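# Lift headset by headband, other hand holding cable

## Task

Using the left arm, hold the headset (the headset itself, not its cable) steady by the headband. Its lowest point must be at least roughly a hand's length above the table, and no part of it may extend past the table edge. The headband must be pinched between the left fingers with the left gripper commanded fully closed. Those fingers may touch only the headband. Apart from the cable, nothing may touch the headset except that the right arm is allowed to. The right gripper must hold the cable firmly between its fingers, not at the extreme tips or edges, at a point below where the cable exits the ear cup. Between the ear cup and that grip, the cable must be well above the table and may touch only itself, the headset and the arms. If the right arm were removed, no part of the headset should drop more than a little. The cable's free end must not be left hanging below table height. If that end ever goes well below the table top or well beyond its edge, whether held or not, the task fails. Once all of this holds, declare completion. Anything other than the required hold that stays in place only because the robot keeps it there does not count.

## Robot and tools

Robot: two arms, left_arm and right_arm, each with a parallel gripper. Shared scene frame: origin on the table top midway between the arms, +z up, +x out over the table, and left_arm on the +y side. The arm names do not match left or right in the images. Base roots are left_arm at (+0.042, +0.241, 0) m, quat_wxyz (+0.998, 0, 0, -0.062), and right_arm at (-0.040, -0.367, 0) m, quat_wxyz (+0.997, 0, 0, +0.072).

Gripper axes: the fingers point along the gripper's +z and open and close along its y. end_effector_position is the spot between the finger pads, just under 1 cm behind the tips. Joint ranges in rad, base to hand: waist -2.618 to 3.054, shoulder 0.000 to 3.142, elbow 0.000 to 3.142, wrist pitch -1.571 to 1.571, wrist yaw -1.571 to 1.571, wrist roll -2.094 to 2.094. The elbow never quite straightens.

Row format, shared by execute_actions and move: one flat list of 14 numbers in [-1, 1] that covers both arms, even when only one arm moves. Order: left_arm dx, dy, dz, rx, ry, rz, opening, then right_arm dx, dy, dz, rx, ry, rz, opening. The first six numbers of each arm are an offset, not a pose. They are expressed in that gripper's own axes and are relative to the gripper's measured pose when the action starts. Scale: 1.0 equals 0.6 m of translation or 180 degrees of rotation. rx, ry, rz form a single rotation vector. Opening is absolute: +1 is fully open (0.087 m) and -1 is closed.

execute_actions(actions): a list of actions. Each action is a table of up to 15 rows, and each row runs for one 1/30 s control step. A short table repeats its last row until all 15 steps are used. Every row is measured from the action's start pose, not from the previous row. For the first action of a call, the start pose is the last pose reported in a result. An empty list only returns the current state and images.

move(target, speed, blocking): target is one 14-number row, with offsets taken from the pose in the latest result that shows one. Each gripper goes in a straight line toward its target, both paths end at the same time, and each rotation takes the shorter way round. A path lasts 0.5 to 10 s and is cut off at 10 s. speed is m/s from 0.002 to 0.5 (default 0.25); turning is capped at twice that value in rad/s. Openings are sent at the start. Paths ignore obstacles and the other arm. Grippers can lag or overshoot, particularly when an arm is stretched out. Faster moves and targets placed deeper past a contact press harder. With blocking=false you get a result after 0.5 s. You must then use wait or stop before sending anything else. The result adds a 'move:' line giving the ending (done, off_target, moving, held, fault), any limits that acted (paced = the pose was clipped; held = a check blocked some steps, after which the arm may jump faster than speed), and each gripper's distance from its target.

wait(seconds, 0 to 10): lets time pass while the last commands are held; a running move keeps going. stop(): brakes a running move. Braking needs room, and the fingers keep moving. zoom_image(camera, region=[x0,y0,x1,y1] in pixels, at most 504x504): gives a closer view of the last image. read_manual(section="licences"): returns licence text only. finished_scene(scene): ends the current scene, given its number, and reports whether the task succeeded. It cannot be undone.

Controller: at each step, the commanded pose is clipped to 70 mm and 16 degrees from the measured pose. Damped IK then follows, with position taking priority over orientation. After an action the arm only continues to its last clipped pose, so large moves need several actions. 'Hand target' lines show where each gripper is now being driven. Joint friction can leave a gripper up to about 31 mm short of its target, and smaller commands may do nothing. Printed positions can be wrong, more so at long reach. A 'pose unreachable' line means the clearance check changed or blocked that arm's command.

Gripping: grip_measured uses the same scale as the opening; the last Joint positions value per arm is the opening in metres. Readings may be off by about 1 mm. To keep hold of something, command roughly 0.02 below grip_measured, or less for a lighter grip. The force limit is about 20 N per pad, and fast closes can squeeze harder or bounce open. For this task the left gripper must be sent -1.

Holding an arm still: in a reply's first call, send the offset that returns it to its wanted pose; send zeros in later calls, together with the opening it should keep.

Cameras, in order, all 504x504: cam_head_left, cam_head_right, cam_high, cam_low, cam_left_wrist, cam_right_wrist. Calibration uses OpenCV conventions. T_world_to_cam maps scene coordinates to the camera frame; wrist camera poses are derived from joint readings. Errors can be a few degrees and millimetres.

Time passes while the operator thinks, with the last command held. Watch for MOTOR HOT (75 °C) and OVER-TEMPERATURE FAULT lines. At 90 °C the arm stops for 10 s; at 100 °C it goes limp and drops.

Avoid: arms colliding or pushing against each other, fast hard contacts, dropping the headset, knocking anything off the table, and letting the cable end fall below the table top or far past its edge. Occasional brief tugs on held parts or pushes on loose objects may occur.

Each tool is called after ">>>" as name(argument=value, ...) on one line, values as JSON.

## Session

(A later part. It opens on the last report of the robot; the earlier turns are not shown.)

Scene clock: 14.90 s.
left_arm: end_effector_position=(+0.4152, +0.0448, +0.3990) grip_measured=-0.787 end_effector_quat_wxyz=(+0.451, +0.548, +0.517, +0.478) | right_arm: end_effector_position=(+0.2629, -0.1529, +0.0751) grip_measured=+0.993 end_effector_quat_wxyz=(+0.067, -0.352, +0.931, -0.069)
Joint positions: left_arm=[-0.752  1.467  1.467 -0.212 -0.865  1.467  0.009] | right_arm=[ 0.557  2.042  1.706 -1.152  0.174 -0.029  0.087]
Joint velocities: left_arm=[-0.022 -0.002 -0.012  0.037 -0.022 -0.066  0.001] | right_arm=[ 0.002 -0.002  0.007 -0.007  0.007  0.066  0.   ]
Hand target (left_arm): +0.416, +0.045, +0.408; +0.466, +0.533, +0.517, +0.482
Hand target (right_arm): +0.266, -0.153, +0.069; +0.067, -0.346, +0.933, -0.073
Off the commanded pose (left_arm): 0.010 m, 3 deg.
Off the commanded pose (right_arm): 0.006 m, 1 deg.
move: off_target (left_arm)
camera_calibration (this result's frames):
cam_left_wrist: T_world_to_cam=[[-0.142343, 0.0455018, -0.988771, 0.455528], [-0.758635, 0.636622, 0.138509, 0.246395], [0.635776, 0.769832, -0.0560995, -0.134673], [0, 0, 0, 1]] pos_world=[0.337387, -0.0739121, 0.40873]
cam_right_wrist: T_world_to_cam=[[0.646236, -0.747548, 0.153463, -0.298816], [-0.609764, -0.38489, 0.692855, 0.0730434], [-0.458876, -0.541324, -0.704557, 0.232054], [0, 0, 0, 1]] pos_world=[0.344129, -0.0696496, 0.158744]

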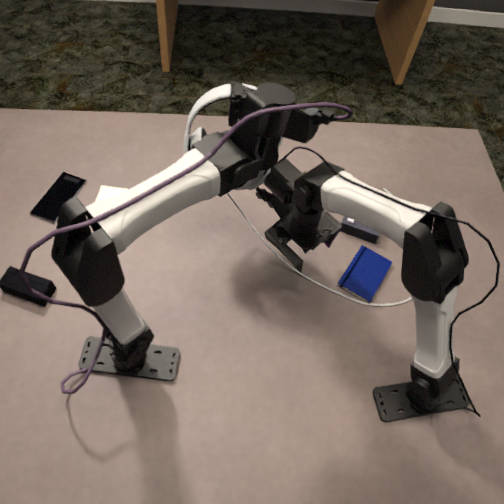

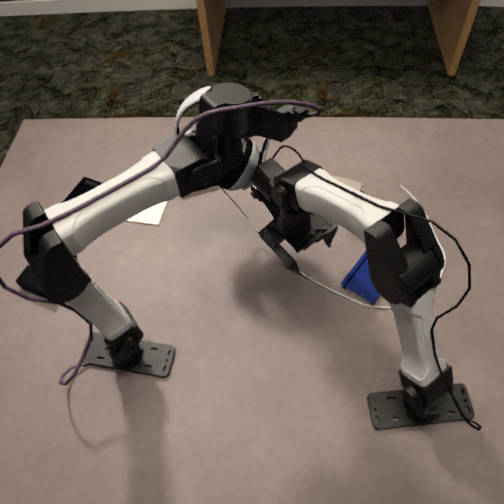

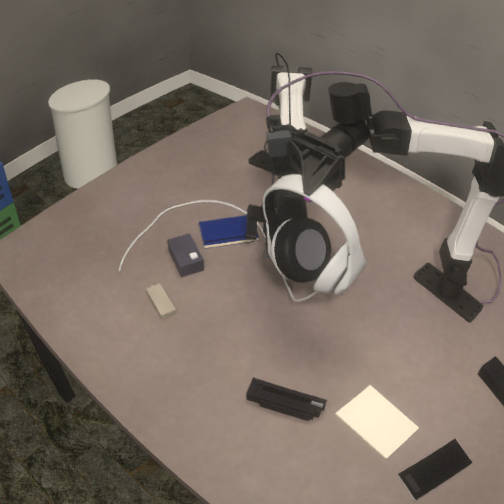

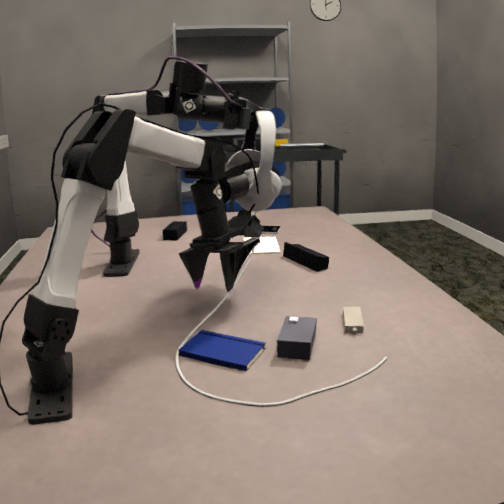

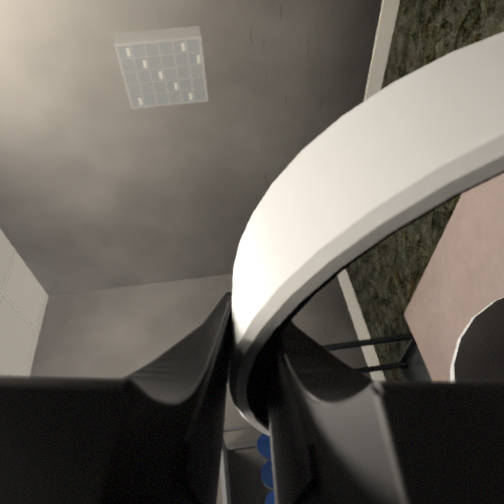

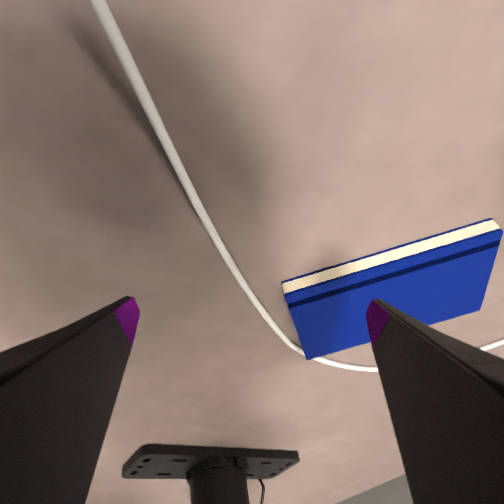

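>>> move(target=[0,0.08,0,-0.03,0,0,-1,0,0.05,0.13,0,0,0,1], speed=0.1)

Scene clock: 16.17 s.
left_arm: end_effector_position=(+0.4182, +0.0406, +0.4169) grip_measured=-0.786 end_effector_quat_wxyz=(+0.445, +0.559, +0.497, +0.493) | right_arm: end_effector_position=(+0.2604, -0.1416, +0.0169) grip_measured=+0.993 end_effector_quat_wxyz=(+0.069, -0.352, +0.931, -0.067)
Joint positions: left_arm=[-0.752  1.488  1.529 -0.223 -0.859  1.541  0.009] | right_arm=[ 0.582  2.106  1.566 -0.949  0.175 -0.004  0.087]
Joint velocities: left_arm=[-0.002 -0.002 -0.012  0.007 -0.081 -0.037  0.   ] | right_arm=[-0.017  0.002 -0.002  0.037  0.051 -0.066  0.   ]
Hand target (left_arm): +0.419, +0.044, +0.445; +0.475, +0.527, +0.496, +0.501
Hand target (right_arm): +0.257, -0.137, -0.006; +0.066, -0.352, +0.931, -0.069
Off the commanded pose (left_arm): 0.030 m, 5 deg.
Off the commanded pose (right_arm): 0.024 m, 0 deg.
move: off_target (left_arm, right_arm)
camera_calibration (this result's frames):
cam_left_wrist: T_world_to_cam=[[-0.122785, 0.0968562, -0.987696, 0.463182], [-0.751753, 0.640659, 0.156279, 0.23839], [0.647913, 0.761692, -0.00585148, -0.158087], [0, 0, 0, 1]] pos_world=[0.338509, -0.0771749, 0.419302]
cam_right_wrist: T_world_to_cam=[[0.646293, -0.747673, 0.152614, -0.279831], [-0.611739, -0.388087, 0.689321, 0.116392], [-0.456159, -0.538864, -0.708199, 0.195751], [0, 0, 0, 1]] pos_world=[0.341348, -0.0585686, 0.101105]

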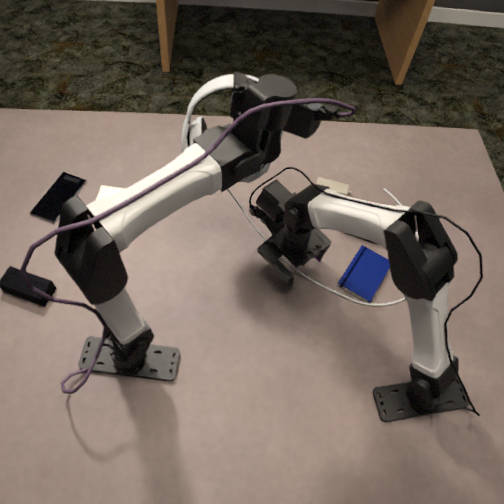

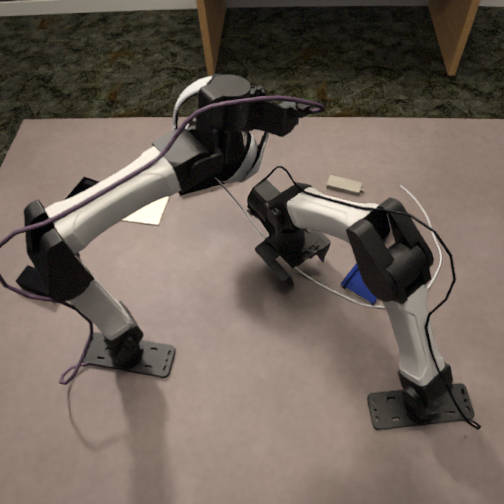

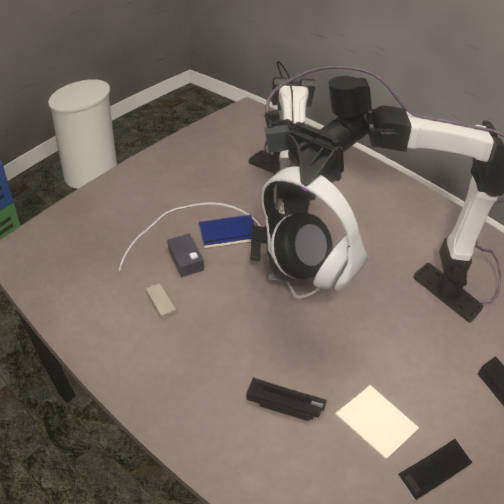

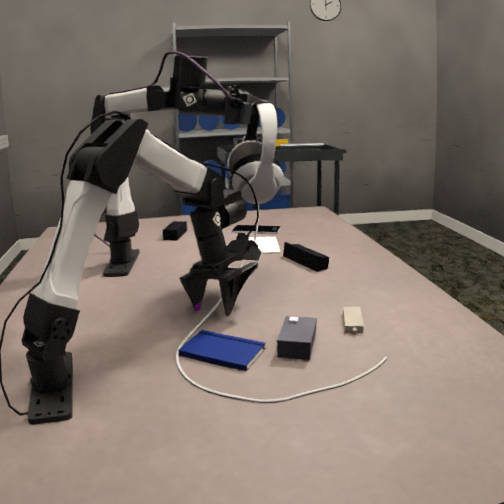

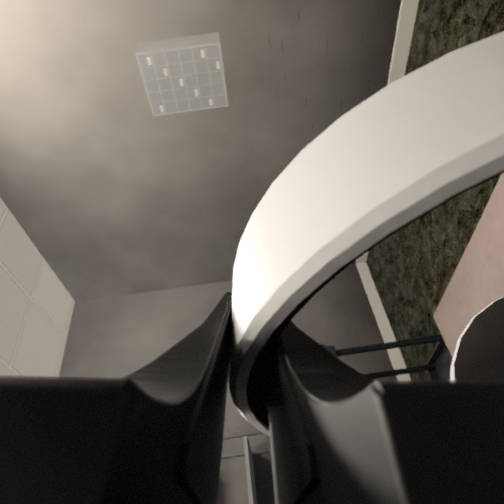

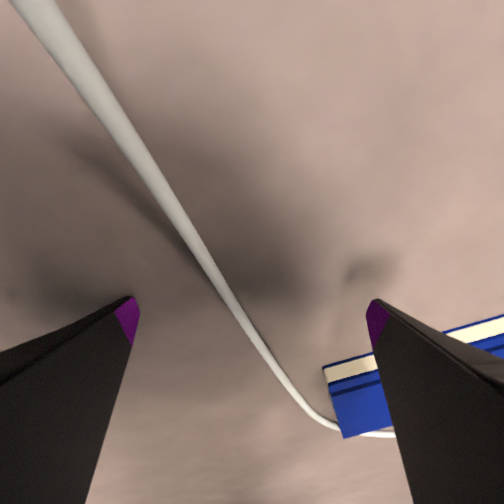

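>>> move(target=[0,0.06,0,-0.03,0,0,-1,0,0,0,0,0,0,-1], speed=0.1)

>>> move(target=[0,0.05,0,-0.03,0,0,-1,0.03,0,-0.22,0,0,0,-1], speed=0.12)

Scene clock: 17.17 s.
left_arm: end_effector_position=(+0.4195, +0.0382, +0.4237) grip_measured=-0.786 end_effector_quat_wxyz=(+0.441, +0.567, +0.478, +0.506) | right_arm: end_effector_position=(+0.2600, -0.1412, +0.0172) grip_measured=-1.000 end_effector_quat_wxyz=(+0.069, -0.352, +0.931, -0.066)
Joint positions: left_arm=[-0.752  1.489  1.529 -0.192 -0.853  1.608  0.009] | right_arm=[ 0.582  2.105  1.566 -0.95   0.172 -0.004  0.   ]
Joint velocities: left_arm=[ 0.017 -0.002 -0.012  0.007 -0.007  0.007 -0.001] | right_arm=[ 0.002  0.007  0.007 -0.022 -0.037 -0.066  0.   ]
Hand target (left_arm): +0.420, +0.039, +0.451; +0.470, +0.537, +0.475, +0.514
Hand target (right_arm): +0.260, -0.142, +0.017; +0.069, -0.352, +0.931, -0.067
Off the commanded pose (left_arm): 0.029 m, 5 deg.
Off the commanded pose (right_arm): 0.001 m, 0 deg.
move: off_target (left_arm)
camera_calibration (this result's frames):
cam_left_wrist: T_world_to_cam=[[-0.102852, 0.141589, -0.984568, 0.458859], [-0.746217, 0.6435, 0.170493, 0.231424], [0.65771, 0.752237, 0.0394704, -0.18003], [0, 0, 0, 1]] pos_world=[0.338294, -0.0784657, 0.419427]
cam_right_wrist: T_world_to_cam=[[0.64652, -0.748166, 0.149196, -0.279348], [-0.610425, -0.390016, 0.689397, 0.115439], [-0.457595, -0.536782, -0.708853, 0.196664], [0, 0, 0, 1]] pos_world=[0.341063, -0.0584104, 0.1015]

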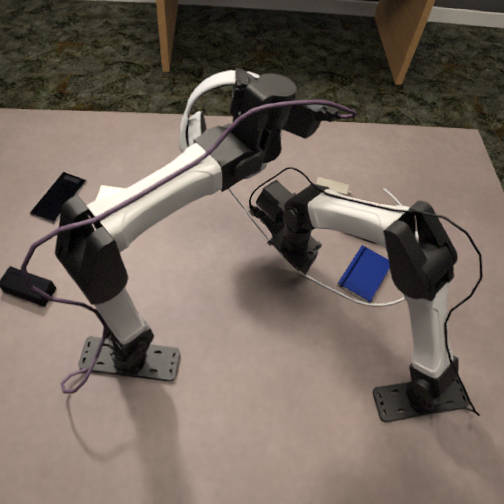

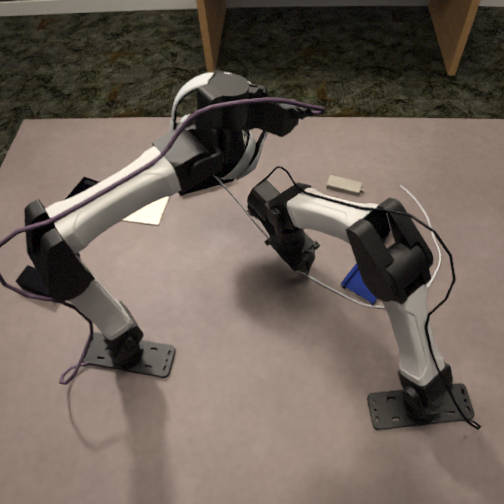

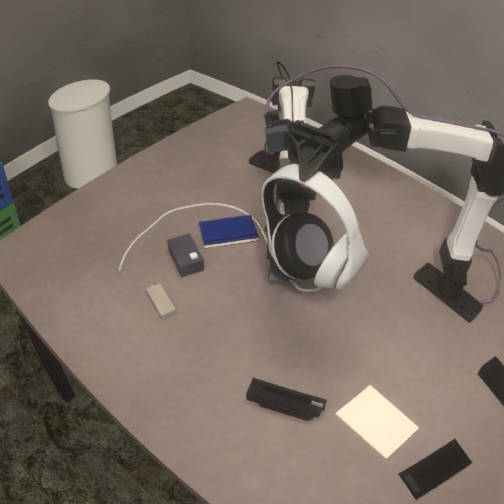

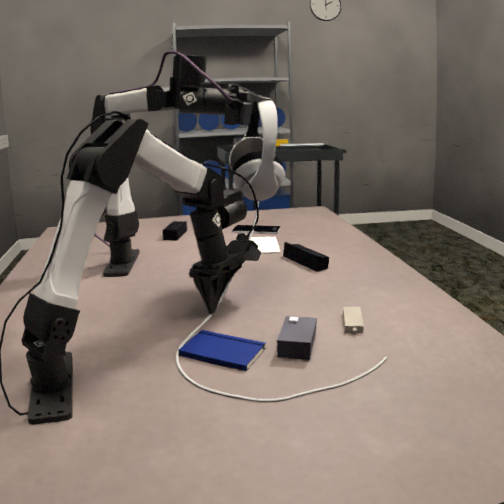

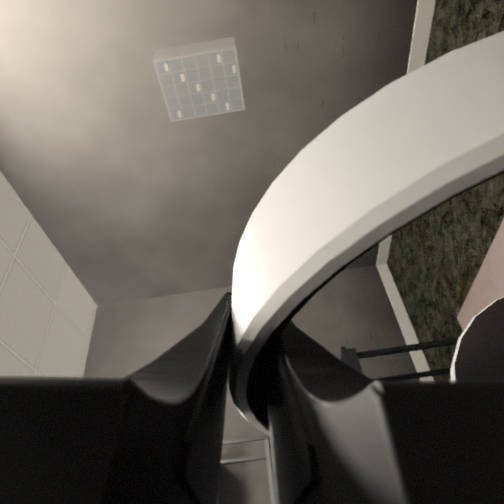

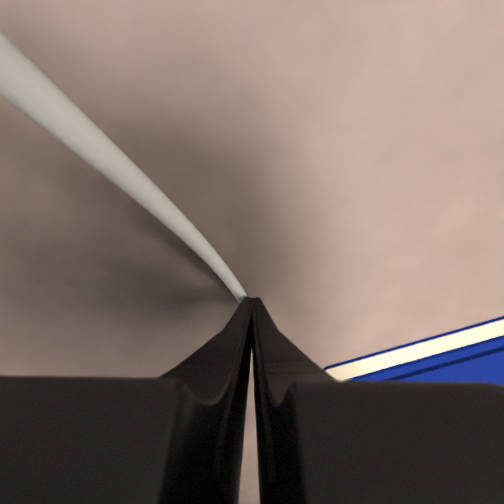

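Scene clock: 18.87 s.
left_arm: end_effector_position=(+0.4206, +0.0358, +0.4342) grip_measured=-0.786 end_effector_quat_wxyz=(+0.444, +0.568, +0.460, +0.519) | right_arm: end_effector_position=(+0.2241, -0.1448, +0.1359) grip_measured=-1.000 end_effector_quat_wxyz=(+0.062, -0.351, +0.932, -0.066)
Joint positions: left_arm=[-0.752  1.489  1.529 -0.142 -0.846  1.675  0.009] | right_arm=[ 0.636  1.96   1.828 -1.38   0.172  0.054  0.   ]
Joint velocities: left_arm=[ 0.012 -0.027 -0.002  0.051 -0.037  0.007 -0.   ] | right_arm=[-0.017  0.002 -0.017 -0.007 -0.066  0.037  0.   ]
Hand target (left_arm): +0.421, +0.035, +0.452; +0.466, +0.546, +0.456, +0.526
Hand target (right_arm): +0.222, -0.144, +0.145; +0.069, -0.352, +0.931, -0.066
Off the commanded pose (left_arm): 0.019 m, 4 deg.
Off the commanded pose (right_arm): 0.010 m, 1 deg.
move: off_target (left_arm)
camera_calibration (this result's frames):
cam_left_wrist: T_world_to_cam=[[-0.0683988, 0.16951, -0.983152, 0.453568], [-0.743452, 0.648487, 0.163531, 0.233638], [0.665282, 0.742112, 0.0816666, -0.200461], [0, 0, 0, 1]] pos_world=[0.338085, -0.0796305, 0.42409]
cam_right_wrist: T_world_to_cam=[[0.646501, -0.748866, 0.145731, -0.276266], [-0.602854, -0.384393, 0.699149, 0.00812113], [-0.467551, -0.539854, -0.699967, 0.263], [0, 0, 0, 1]] pos_world=[0.306468, -0.0617828, 0.218674]

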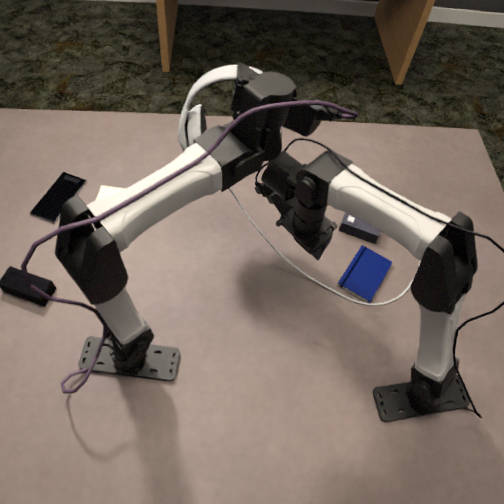

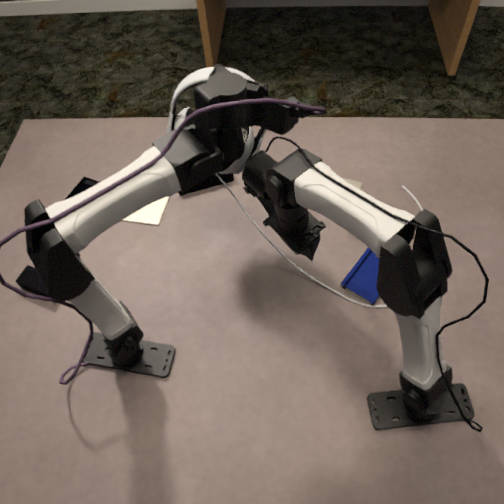

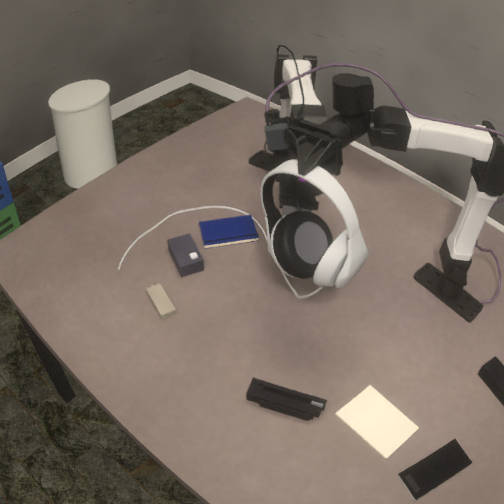

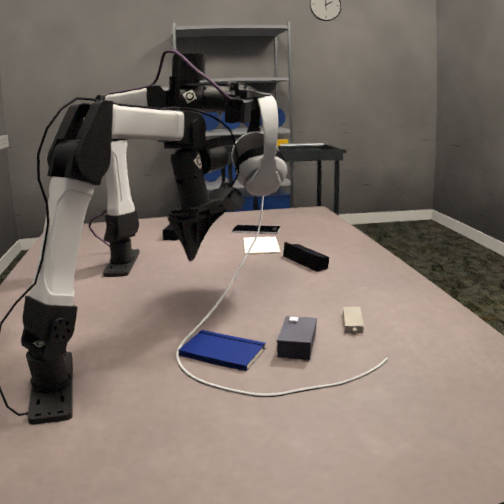

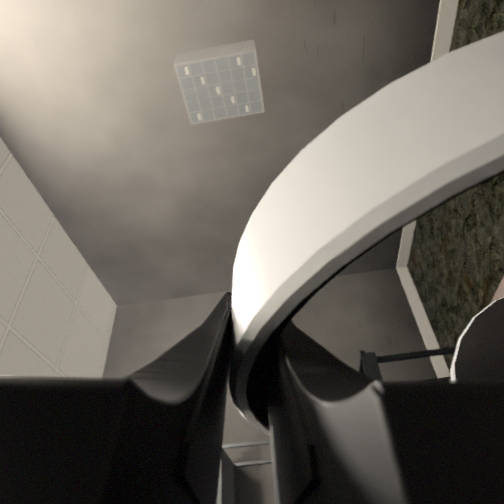

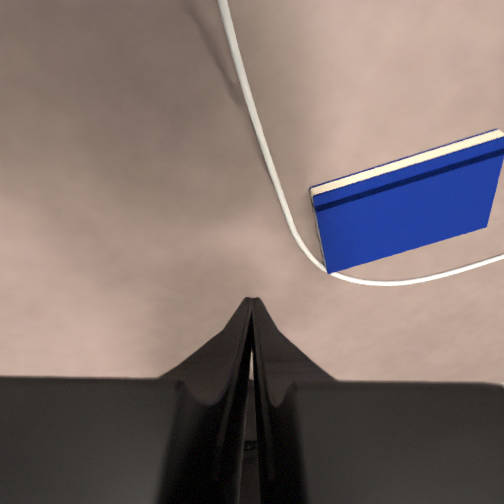

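>>> move(target=[0,0.03,0,0,0,0,-1,-0.147,0,0.04,0,0,0,1], speed=0.15)

>>> move(target=[0,0.03,0,0,0,0,-1,0.013,0.03,0.17,0,0,0,1], speed=0.1)

Scene clock: 20.10 s.
left_arm: end_effector_position=(+0.4230, +0.0457, +0.4389) grip_measured=-0.741 end_effector_quat_wxyz=(+0.410, +0.575, +0.466, +0.533) | right_arm: end_effector_position=(+0.2866, -0.0883, +0.1256) grip_measured=+0.993 end_effector_quat_wxyz=(+0.068, -0.359, +0.929, -0.064)
Joint positions: left_arm=[-0.738  1.511  1.593 -0.232 -0.882  1.688  0.011] | right_arm=[ 0.629  2.387  2.473 -1.581  0.171  0.029  0.087]
Joint velocities: left_arm=[-0.032 -0.002 -0.017 -0.037 -0.066  0.081 -0.001] | right_arm=[ 0.007  0.002 -0.002 -0.066  0.007  0.037 -0.001]
Hand target (left_arm): +0.421, +0.033, +0.452; +0.444, +0.568, +0.460, +0.519
Hand target (right_arm): +0.294, -0.090, +0.119; +0.065, -0.352, +0.932, -0.065
Off the commanded pose (left_arm): 0.019 m, 4 deg.
Off the commanded pose (right_arm): 0.010 m, 1 deg.
joint sent to its limit (right arm) — the command would take joint 4 (wrist pitch) past its lower limit, so that joint was sent only as far as its limit.
move: off_target (left_arm)
camera_calibration (this result's frames):
cam_left_wrist: T_world_to_cam=[[-0.103911, 0.21588, -0.970875, 0.464222], [-0.768542, 0.60218, 0.216154, 0.217875], [0.631304, 0.768619, 0.10334, -0.20618], [0, 0, 0, 1]] pos_world=[0.345846, -0.0729416, 0.424914]
cam_right_wrist: T_world_to_cam=[[0.657963, -0.738777, 0.145922, -0.275307], [-0.602412, -0.400095, 0.69067, 0.074213], [-0.451868, -0.54234, -0.708295, 0.311876], [0, 0, 0, 1]] pos_world=[0.366776, -0.00455549, 0.209817]

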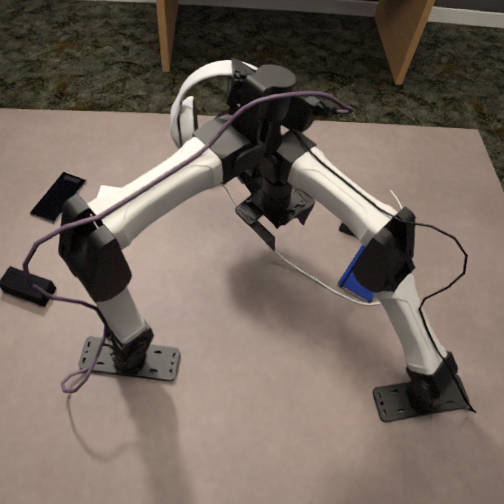

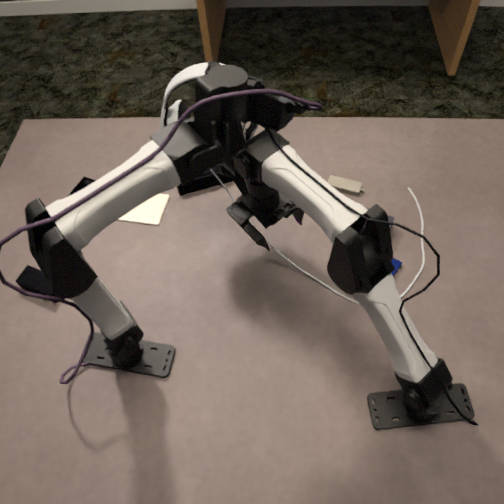

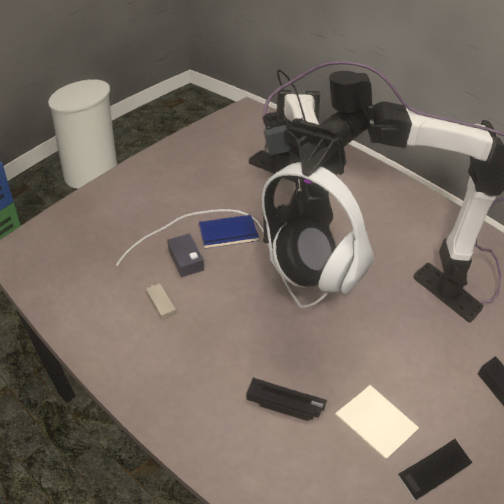

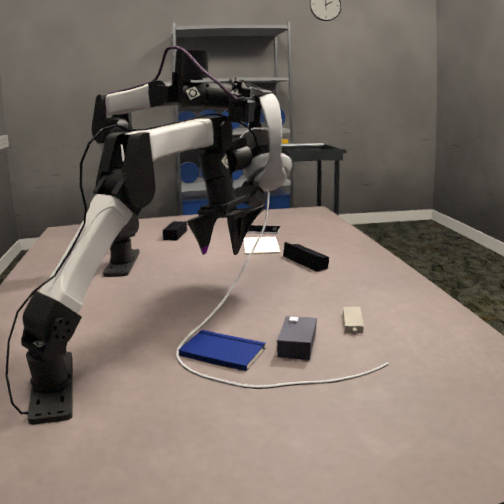

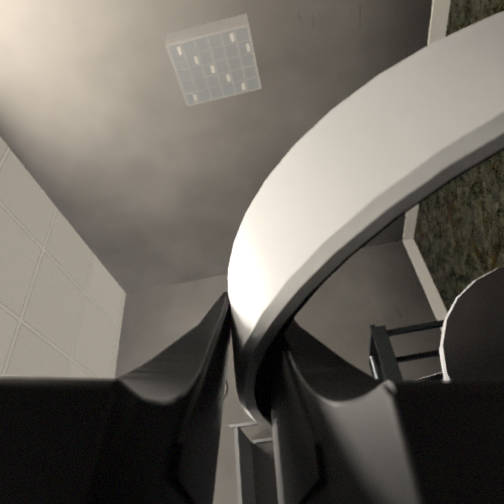

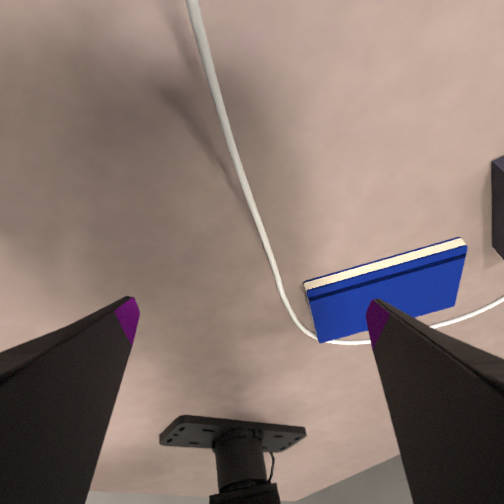

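Scene clock: 21.63 s.
left_arm: end_effector_position=(+0.4242, +0.0487, +0.4375) grip_measured=-0.773 end_effector_quat_wxyz=(+0.383, +0.592, +0.468, +0.532) | right_arm: end_effector_position=(+0.2889, -0.0857, +0.0316) grip_measured=+0.993 end_effector_quat_wxyz=(+0.071, -0.361, +0.928, -0.062)
Joint positions: left_arm=[-0.733  1.534  1.658 -0.348 -0.889  1.674  0.01 ] | right_arm=[ 0.63   2.33   1.995 -1.153  0.171  0.025  0.087]
Joint velocities: left_arm=[-0.007 -0.007 -0.012 -0.022 -0.066 -0.037 -0.001] | right_arm=[ 0.002  0.002 -0.002 -0.022 -0.066 -0.037 -0.   ]
Hand target (left_arm): +0.423, +0.043, +0.456; +0.410, +0.574, +0.466, +0.533
Hand target (right_arm): +0.288, -0.087, +0.022; +0.068, -0.359, +0.929, -0.064
Off the commanded pose (left_arm): 0.020 m, 4 deg.
Off the commanded pose (right_arm): 0.010 m, 0 deg.
move: off_target (left_arm)
camera_calibration (this result's frames):
cam_left_wrist: T_world_to_cam=[[-0.152631, 0.255257, -0.95475, 0.473994], [-0.765291, 0.580743, 0.277608, 0.190109], [0.625326, 0.773034, 0.106707, -0.208222], [0, 0, 0, 1]] pos_world=[0.348042, -0.0704324, 0.421989]
cam_right_wrist: T_world_to_cam=[[0.661091, -0.735975, 0.145946, -0.261769], [-0.60385, -0.406435, 0.685694, 0.14164], [-0.445336, -0.541435, -0.713108, 0.246039], [0, 0, 0, 1]] pos_world=[0.368152, -0.00187349, 0.116535]

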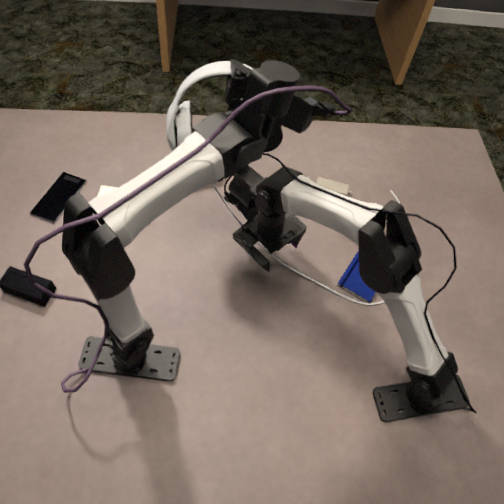

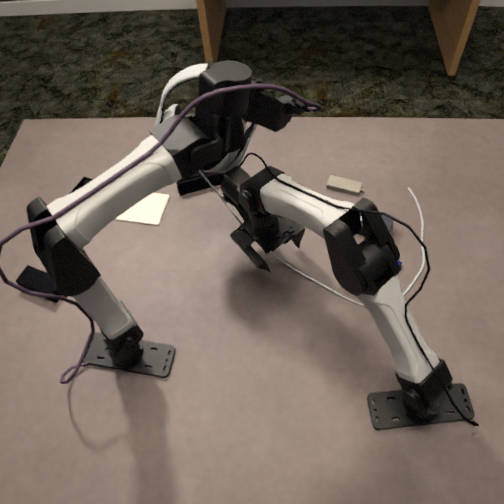

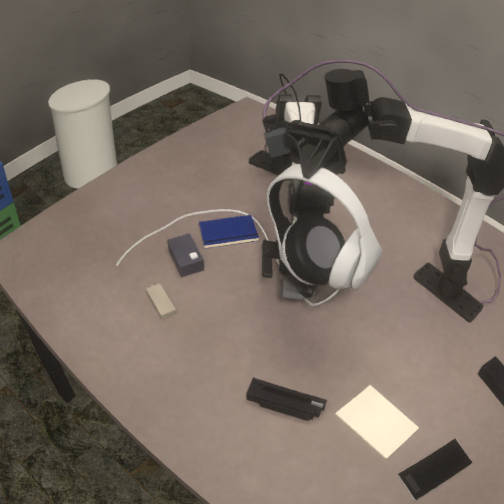

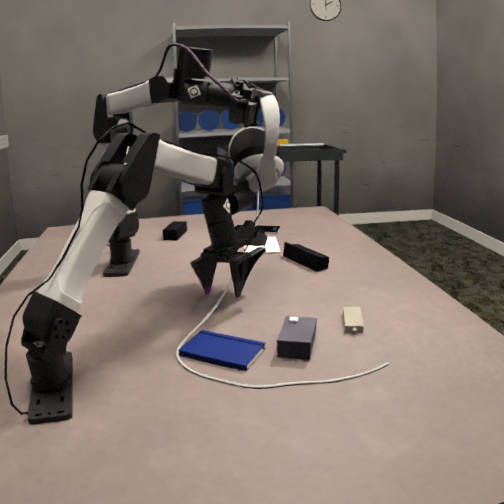

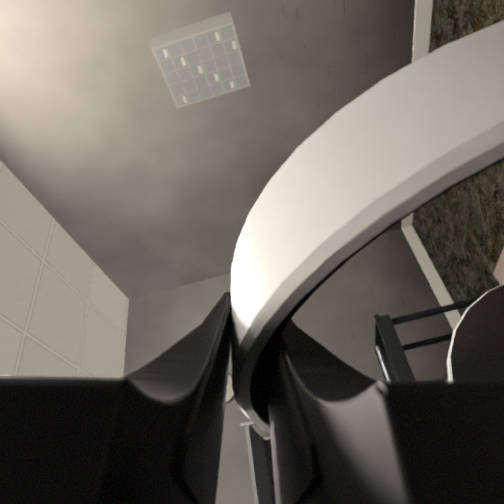

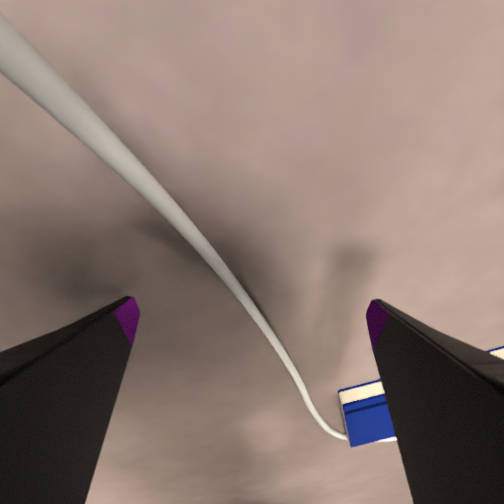

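>>> move(target=[0,0.03,0,0,0,0,-1,-0.03,0.03,0.05,0,0,0,1], speed=0.08)

>>> move(target=[0,0.03,0,0,0,0,-1,0,0,0,0,0,0,-1])

Scene clock: 22.57 s.
left_arm: end_effector_position=(+0.4265, +0.0463, +0.4389) grip_measured=-0.783 end_effector_quat_wxyz=(+0.366, +0.605, +0.469, +0.529) | right_arm: end_effector_position=(+0.2911, -0.0757, +0.0181) grip_measured=+0.993 end_effector_quat_wxyz=(+0.063, -0.363, +0.927, -0.066)
Joint positions: left_arm=[-0.733  1.57   1.736 -0.444 -0.891  1.658  0.009] | right_arm=[ 0.643  2.403  2.067 -1.173  0.172  0.035  0.087]
Joint velocities: left_arm=[-0.027 -0.007 -0.007  0.007 -0.007 -0.066  0.   ] | right_arm=[-0.002  0.002  0.007 -0.037 -0.037 -0.007 -0.   ]
Hand target (left_arm): +0.426, +0.045, +0.454; +0.383, +0.592, +0.468, +0.532
Hand target (right_arm): +0.295, -0.063, +0.001; +0.071, -0.361, +0.928, -0.062
Off the commanded pose (left_arm): 0.016 m, 2 deg.
Off the commanded pose (right_arm): 0.022 m, 1 deg.
move: off_target (left_arm, right_arm)
camera_calibration (this result's frames):
cam_left_wrist: T_world_to_cam=[[-0.186361, 0.279368, -0.941925, 0.483936], [-0.757233, 0.570012, 0.318881, 0.171802], [0.625993, 0.772684, 0.105319, -0.20761], [0, 0, 0, 1]] pos_world=[0.350244, -0.0727086, 0.422912]
cam_right_wrist: T_world_to_cam=[[0.664522, -0.732623, 0.147221, -0.254678], [-0.593782, -0.39807, 0.699259, 0.153711], [-0.453689, -0.55209, -0.699545, 0.244191], [0, 0, 0, 1]] pos_world=[0.371297, 0.0094198, 0.100832]

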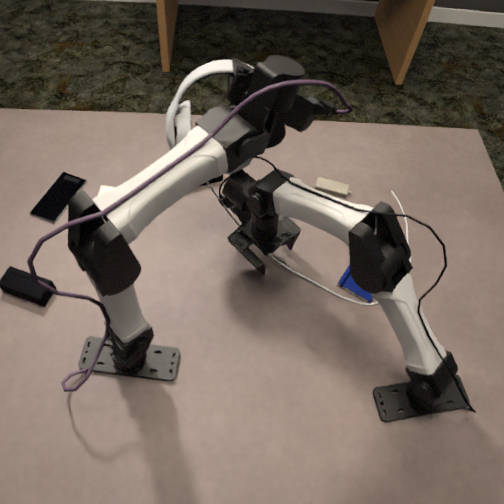

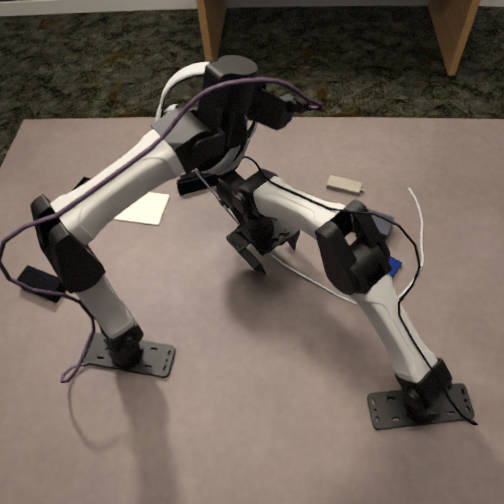

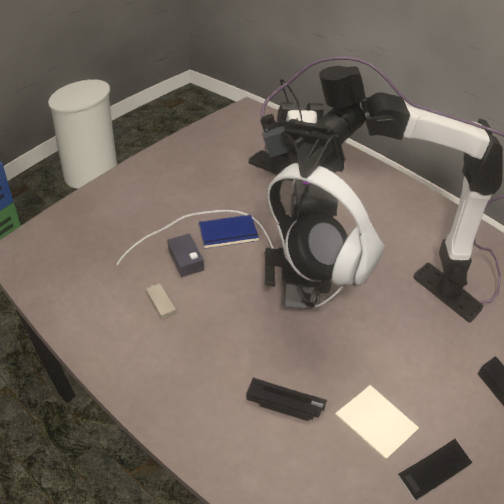

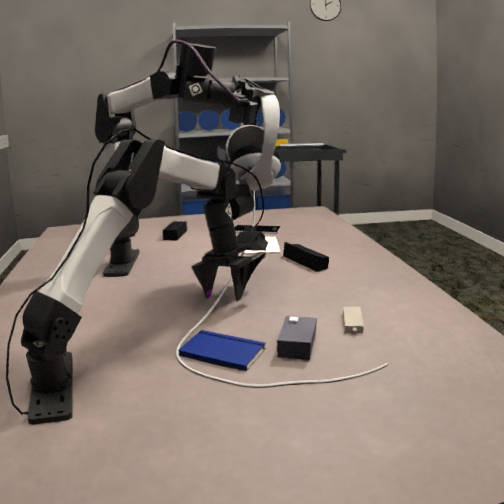

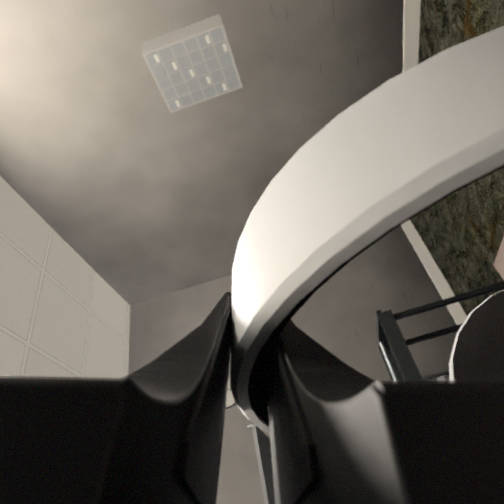

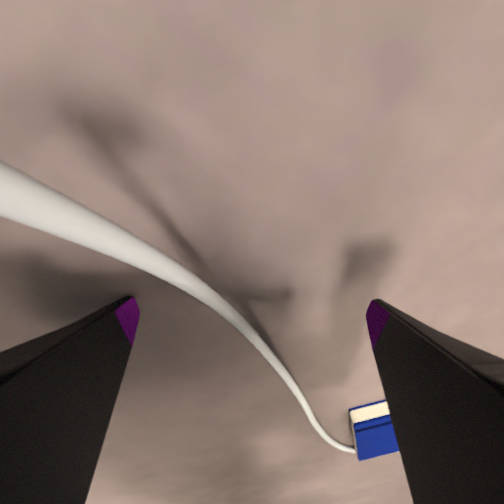

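Scene clock: 23.27 s.
left_arm: end_effector_position=(+0.4302, +0.0417, +0.4382) grip_measured=-0.779 end_effector_quat_wxyz=(+0.350, +0.619, +0.470, +0.523) | right_arm: end_effector_position=(+0.2900, -0.0764, +0.0182) grip_measured=-0.933 end_effector_quat_wxyz=(+0.060, -0.363, +0.927, -0.067)
Joint positions: left_arm=[-0.733  1.616  1.82  -0.538 -0.888  1.64   0.01 ] | right_arm=[ 0.643  2.403  2.067 -1.178  0.171  0.035  0.003]
Joint velocities: left_arm=[ 0.002  0.002  0.012 -0.11   0.066 -0.022 -0.   ] | right_arm=[-0.002  0.012  0.012 -0.007  0.037 -0.022 -0.   ]
Hand target (left_arm): +0.429, +0.042, +0.456; +0.366, +0.605, +0.469, +0.529
Hand target (right_arm): +0.291, -0.076, +0.018; +0.063, -0.363, +0.927, -0.066
Off the commanded pose (left_arm): 0.018 m, 2 deg.
Off the commanded pose (right_arm): 0.001 m, 0 deg.
move: off_target (left_arm)
camera_calibration (this result's frames):
cam_left_wrist: T_world_to_cam=[[-0.220616, 0.30114, -0.927708, 0.492894], [-0.745478, 0.561283, 0.359477, 0.154947], [0.62896, 0.770893, 0.100666, -0.205517], [0, 0, 0, 1]] pos_world=[0.353512, -0.0769682, 0.422251]
cam_right_wrist: T_world_to_cam=[[0.66526, -0.732206, 0.145958, -0.25465], [-0.590534, -0.396417, 0.702939, 0.151865], [-0.456836, -0.55383, -0.696113, 0.244111], [0, 0, 0, 1]] pos_world=[0.370609, 0.00894144, 0.100345]

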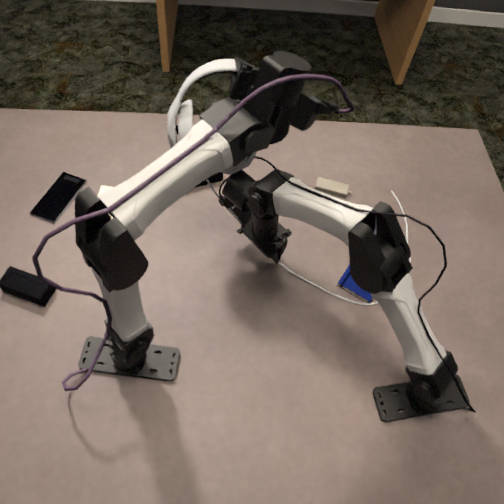

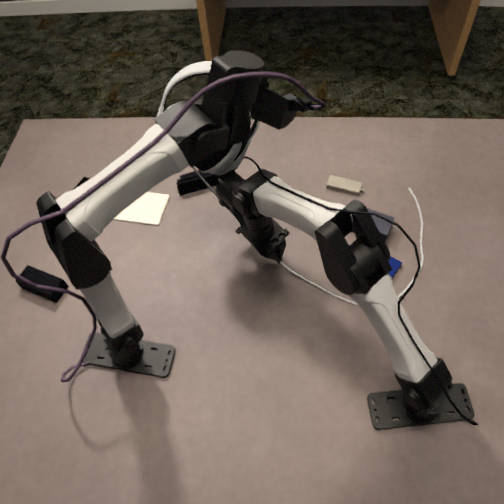

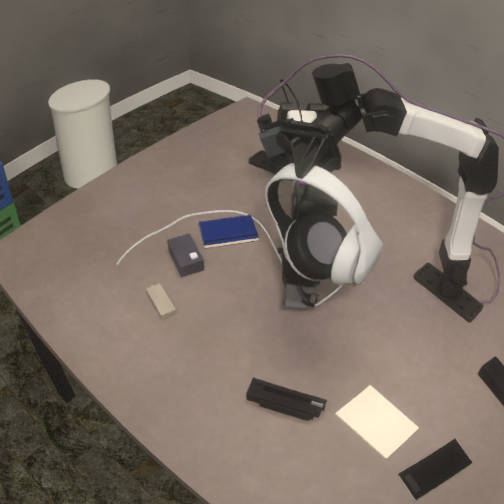

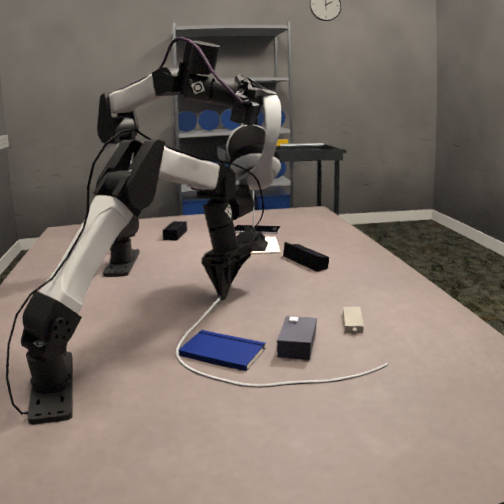

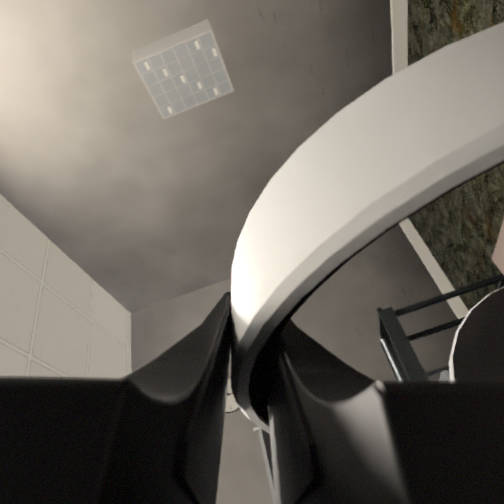

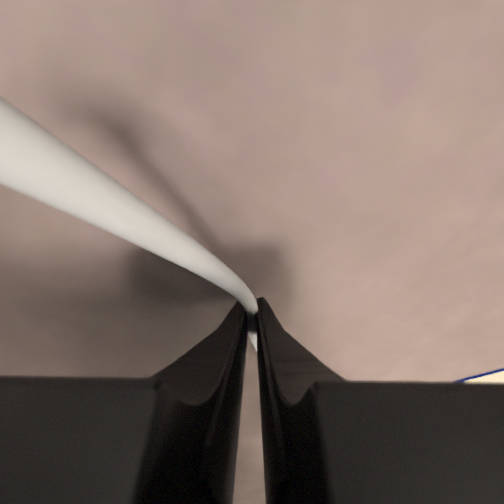

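>>> move(target=[0,0.05,0,-0.06,0,0,-1,0.08,0,-0.2,0,0,0,-1], speed=0.1)

Scene clock: 25.13 s.
left_arm: end_effector_position=(+0.4422, +0.0217, +0.4394) grip_measured=-0.784 end_effector_quat_wxyz=(+0.385, +0.609, +0.423, +0.549) | right_arm: end_effector_position=(+0.2370, -0.1005, +0.1227) grip_measured=-0.933 end_effector_quat_wxyz=(+0.054, -0.363, +0.928, -0.068)
Joint positions: left_arm=[-0.733  1.601  1.669 -0.221 -0.847  1.809  0.009] | right_arm=[ 0.691  2.16   2.074 -1.449  0.171  0.086  0.003]
Joint velocities: left_arm=[ 0.017 -0.012  0.007 -0.022 -0.11   0.037  0.001] | right_arm=[ 0.012 -0.022 -0.007 -0.022  0.007  0.007  0.   ]
Hand target (left_arm): +0.436, +0.033, +0.465; +0.406, +0.583, +0.421, +0.563
Hand target (right_arm): +0.234, -0.099, +0.133; +0.060, -0.363, +0.927, -0.067
Off the commanded pose (left_arm): 0.029 m, 4 deg.
Off the commanded pose (right_arm): 0.011 m, 1 deg.
move: off_target (left_arm, right_arm)
camera_calibration (this result's frames):
cam_left_wrist: T_world_to_cam=[[-0.099635, 0.333564, -0.937448, 0.452784], [-0.741868, 0.602954, 0.293392, 0.201288], [0.663103, 0.724694, 0.187385, -0.24992], [0, 0, 0, 1]] pos_world=[0.360165, -0.0912836, 0.412237]
cam_right_wrist: T_world_to_cam=[[0.665405, -0.732349, 0.144572, -0.252142], [-0.583864, -0.389922, 0.712084, 0.0354294], [-0.465122, -0.558235, -0.687048, 0.279697], [0, 0, 0, 1]] pos_world=[0.318556, -0.0147043, 0.20339]

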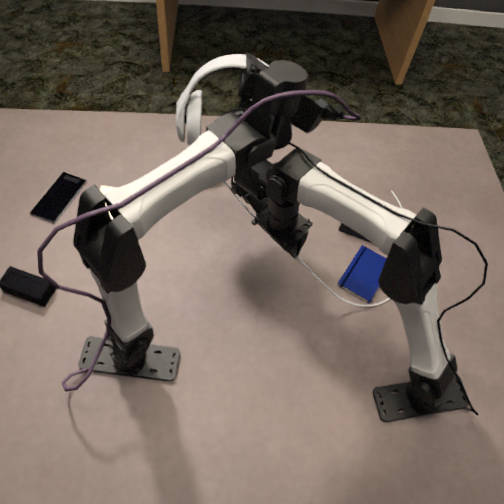

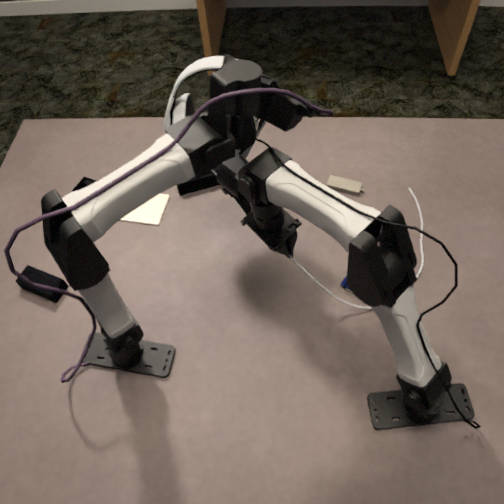

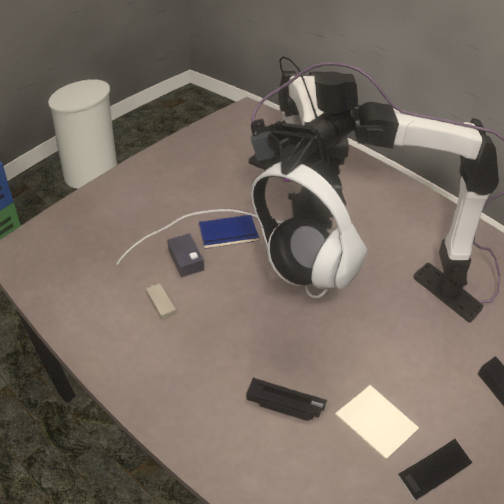

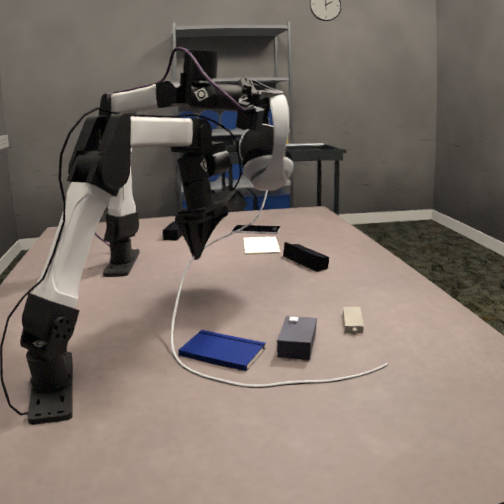

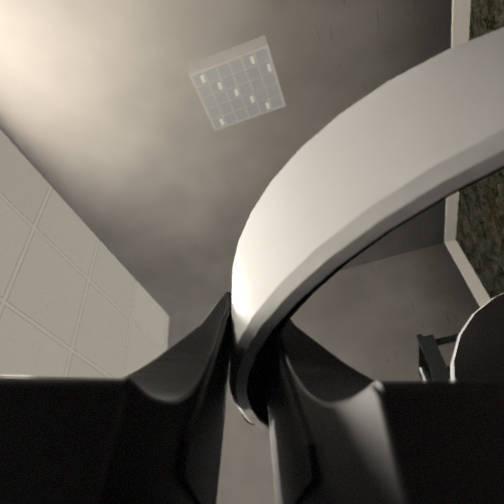

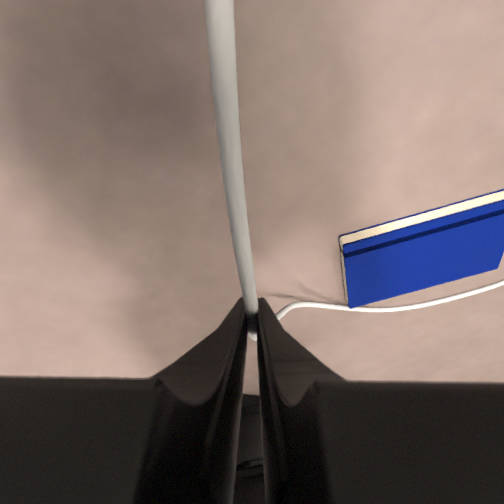

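>>> finished_scene(scene=1)

The scene is finished: the task was done.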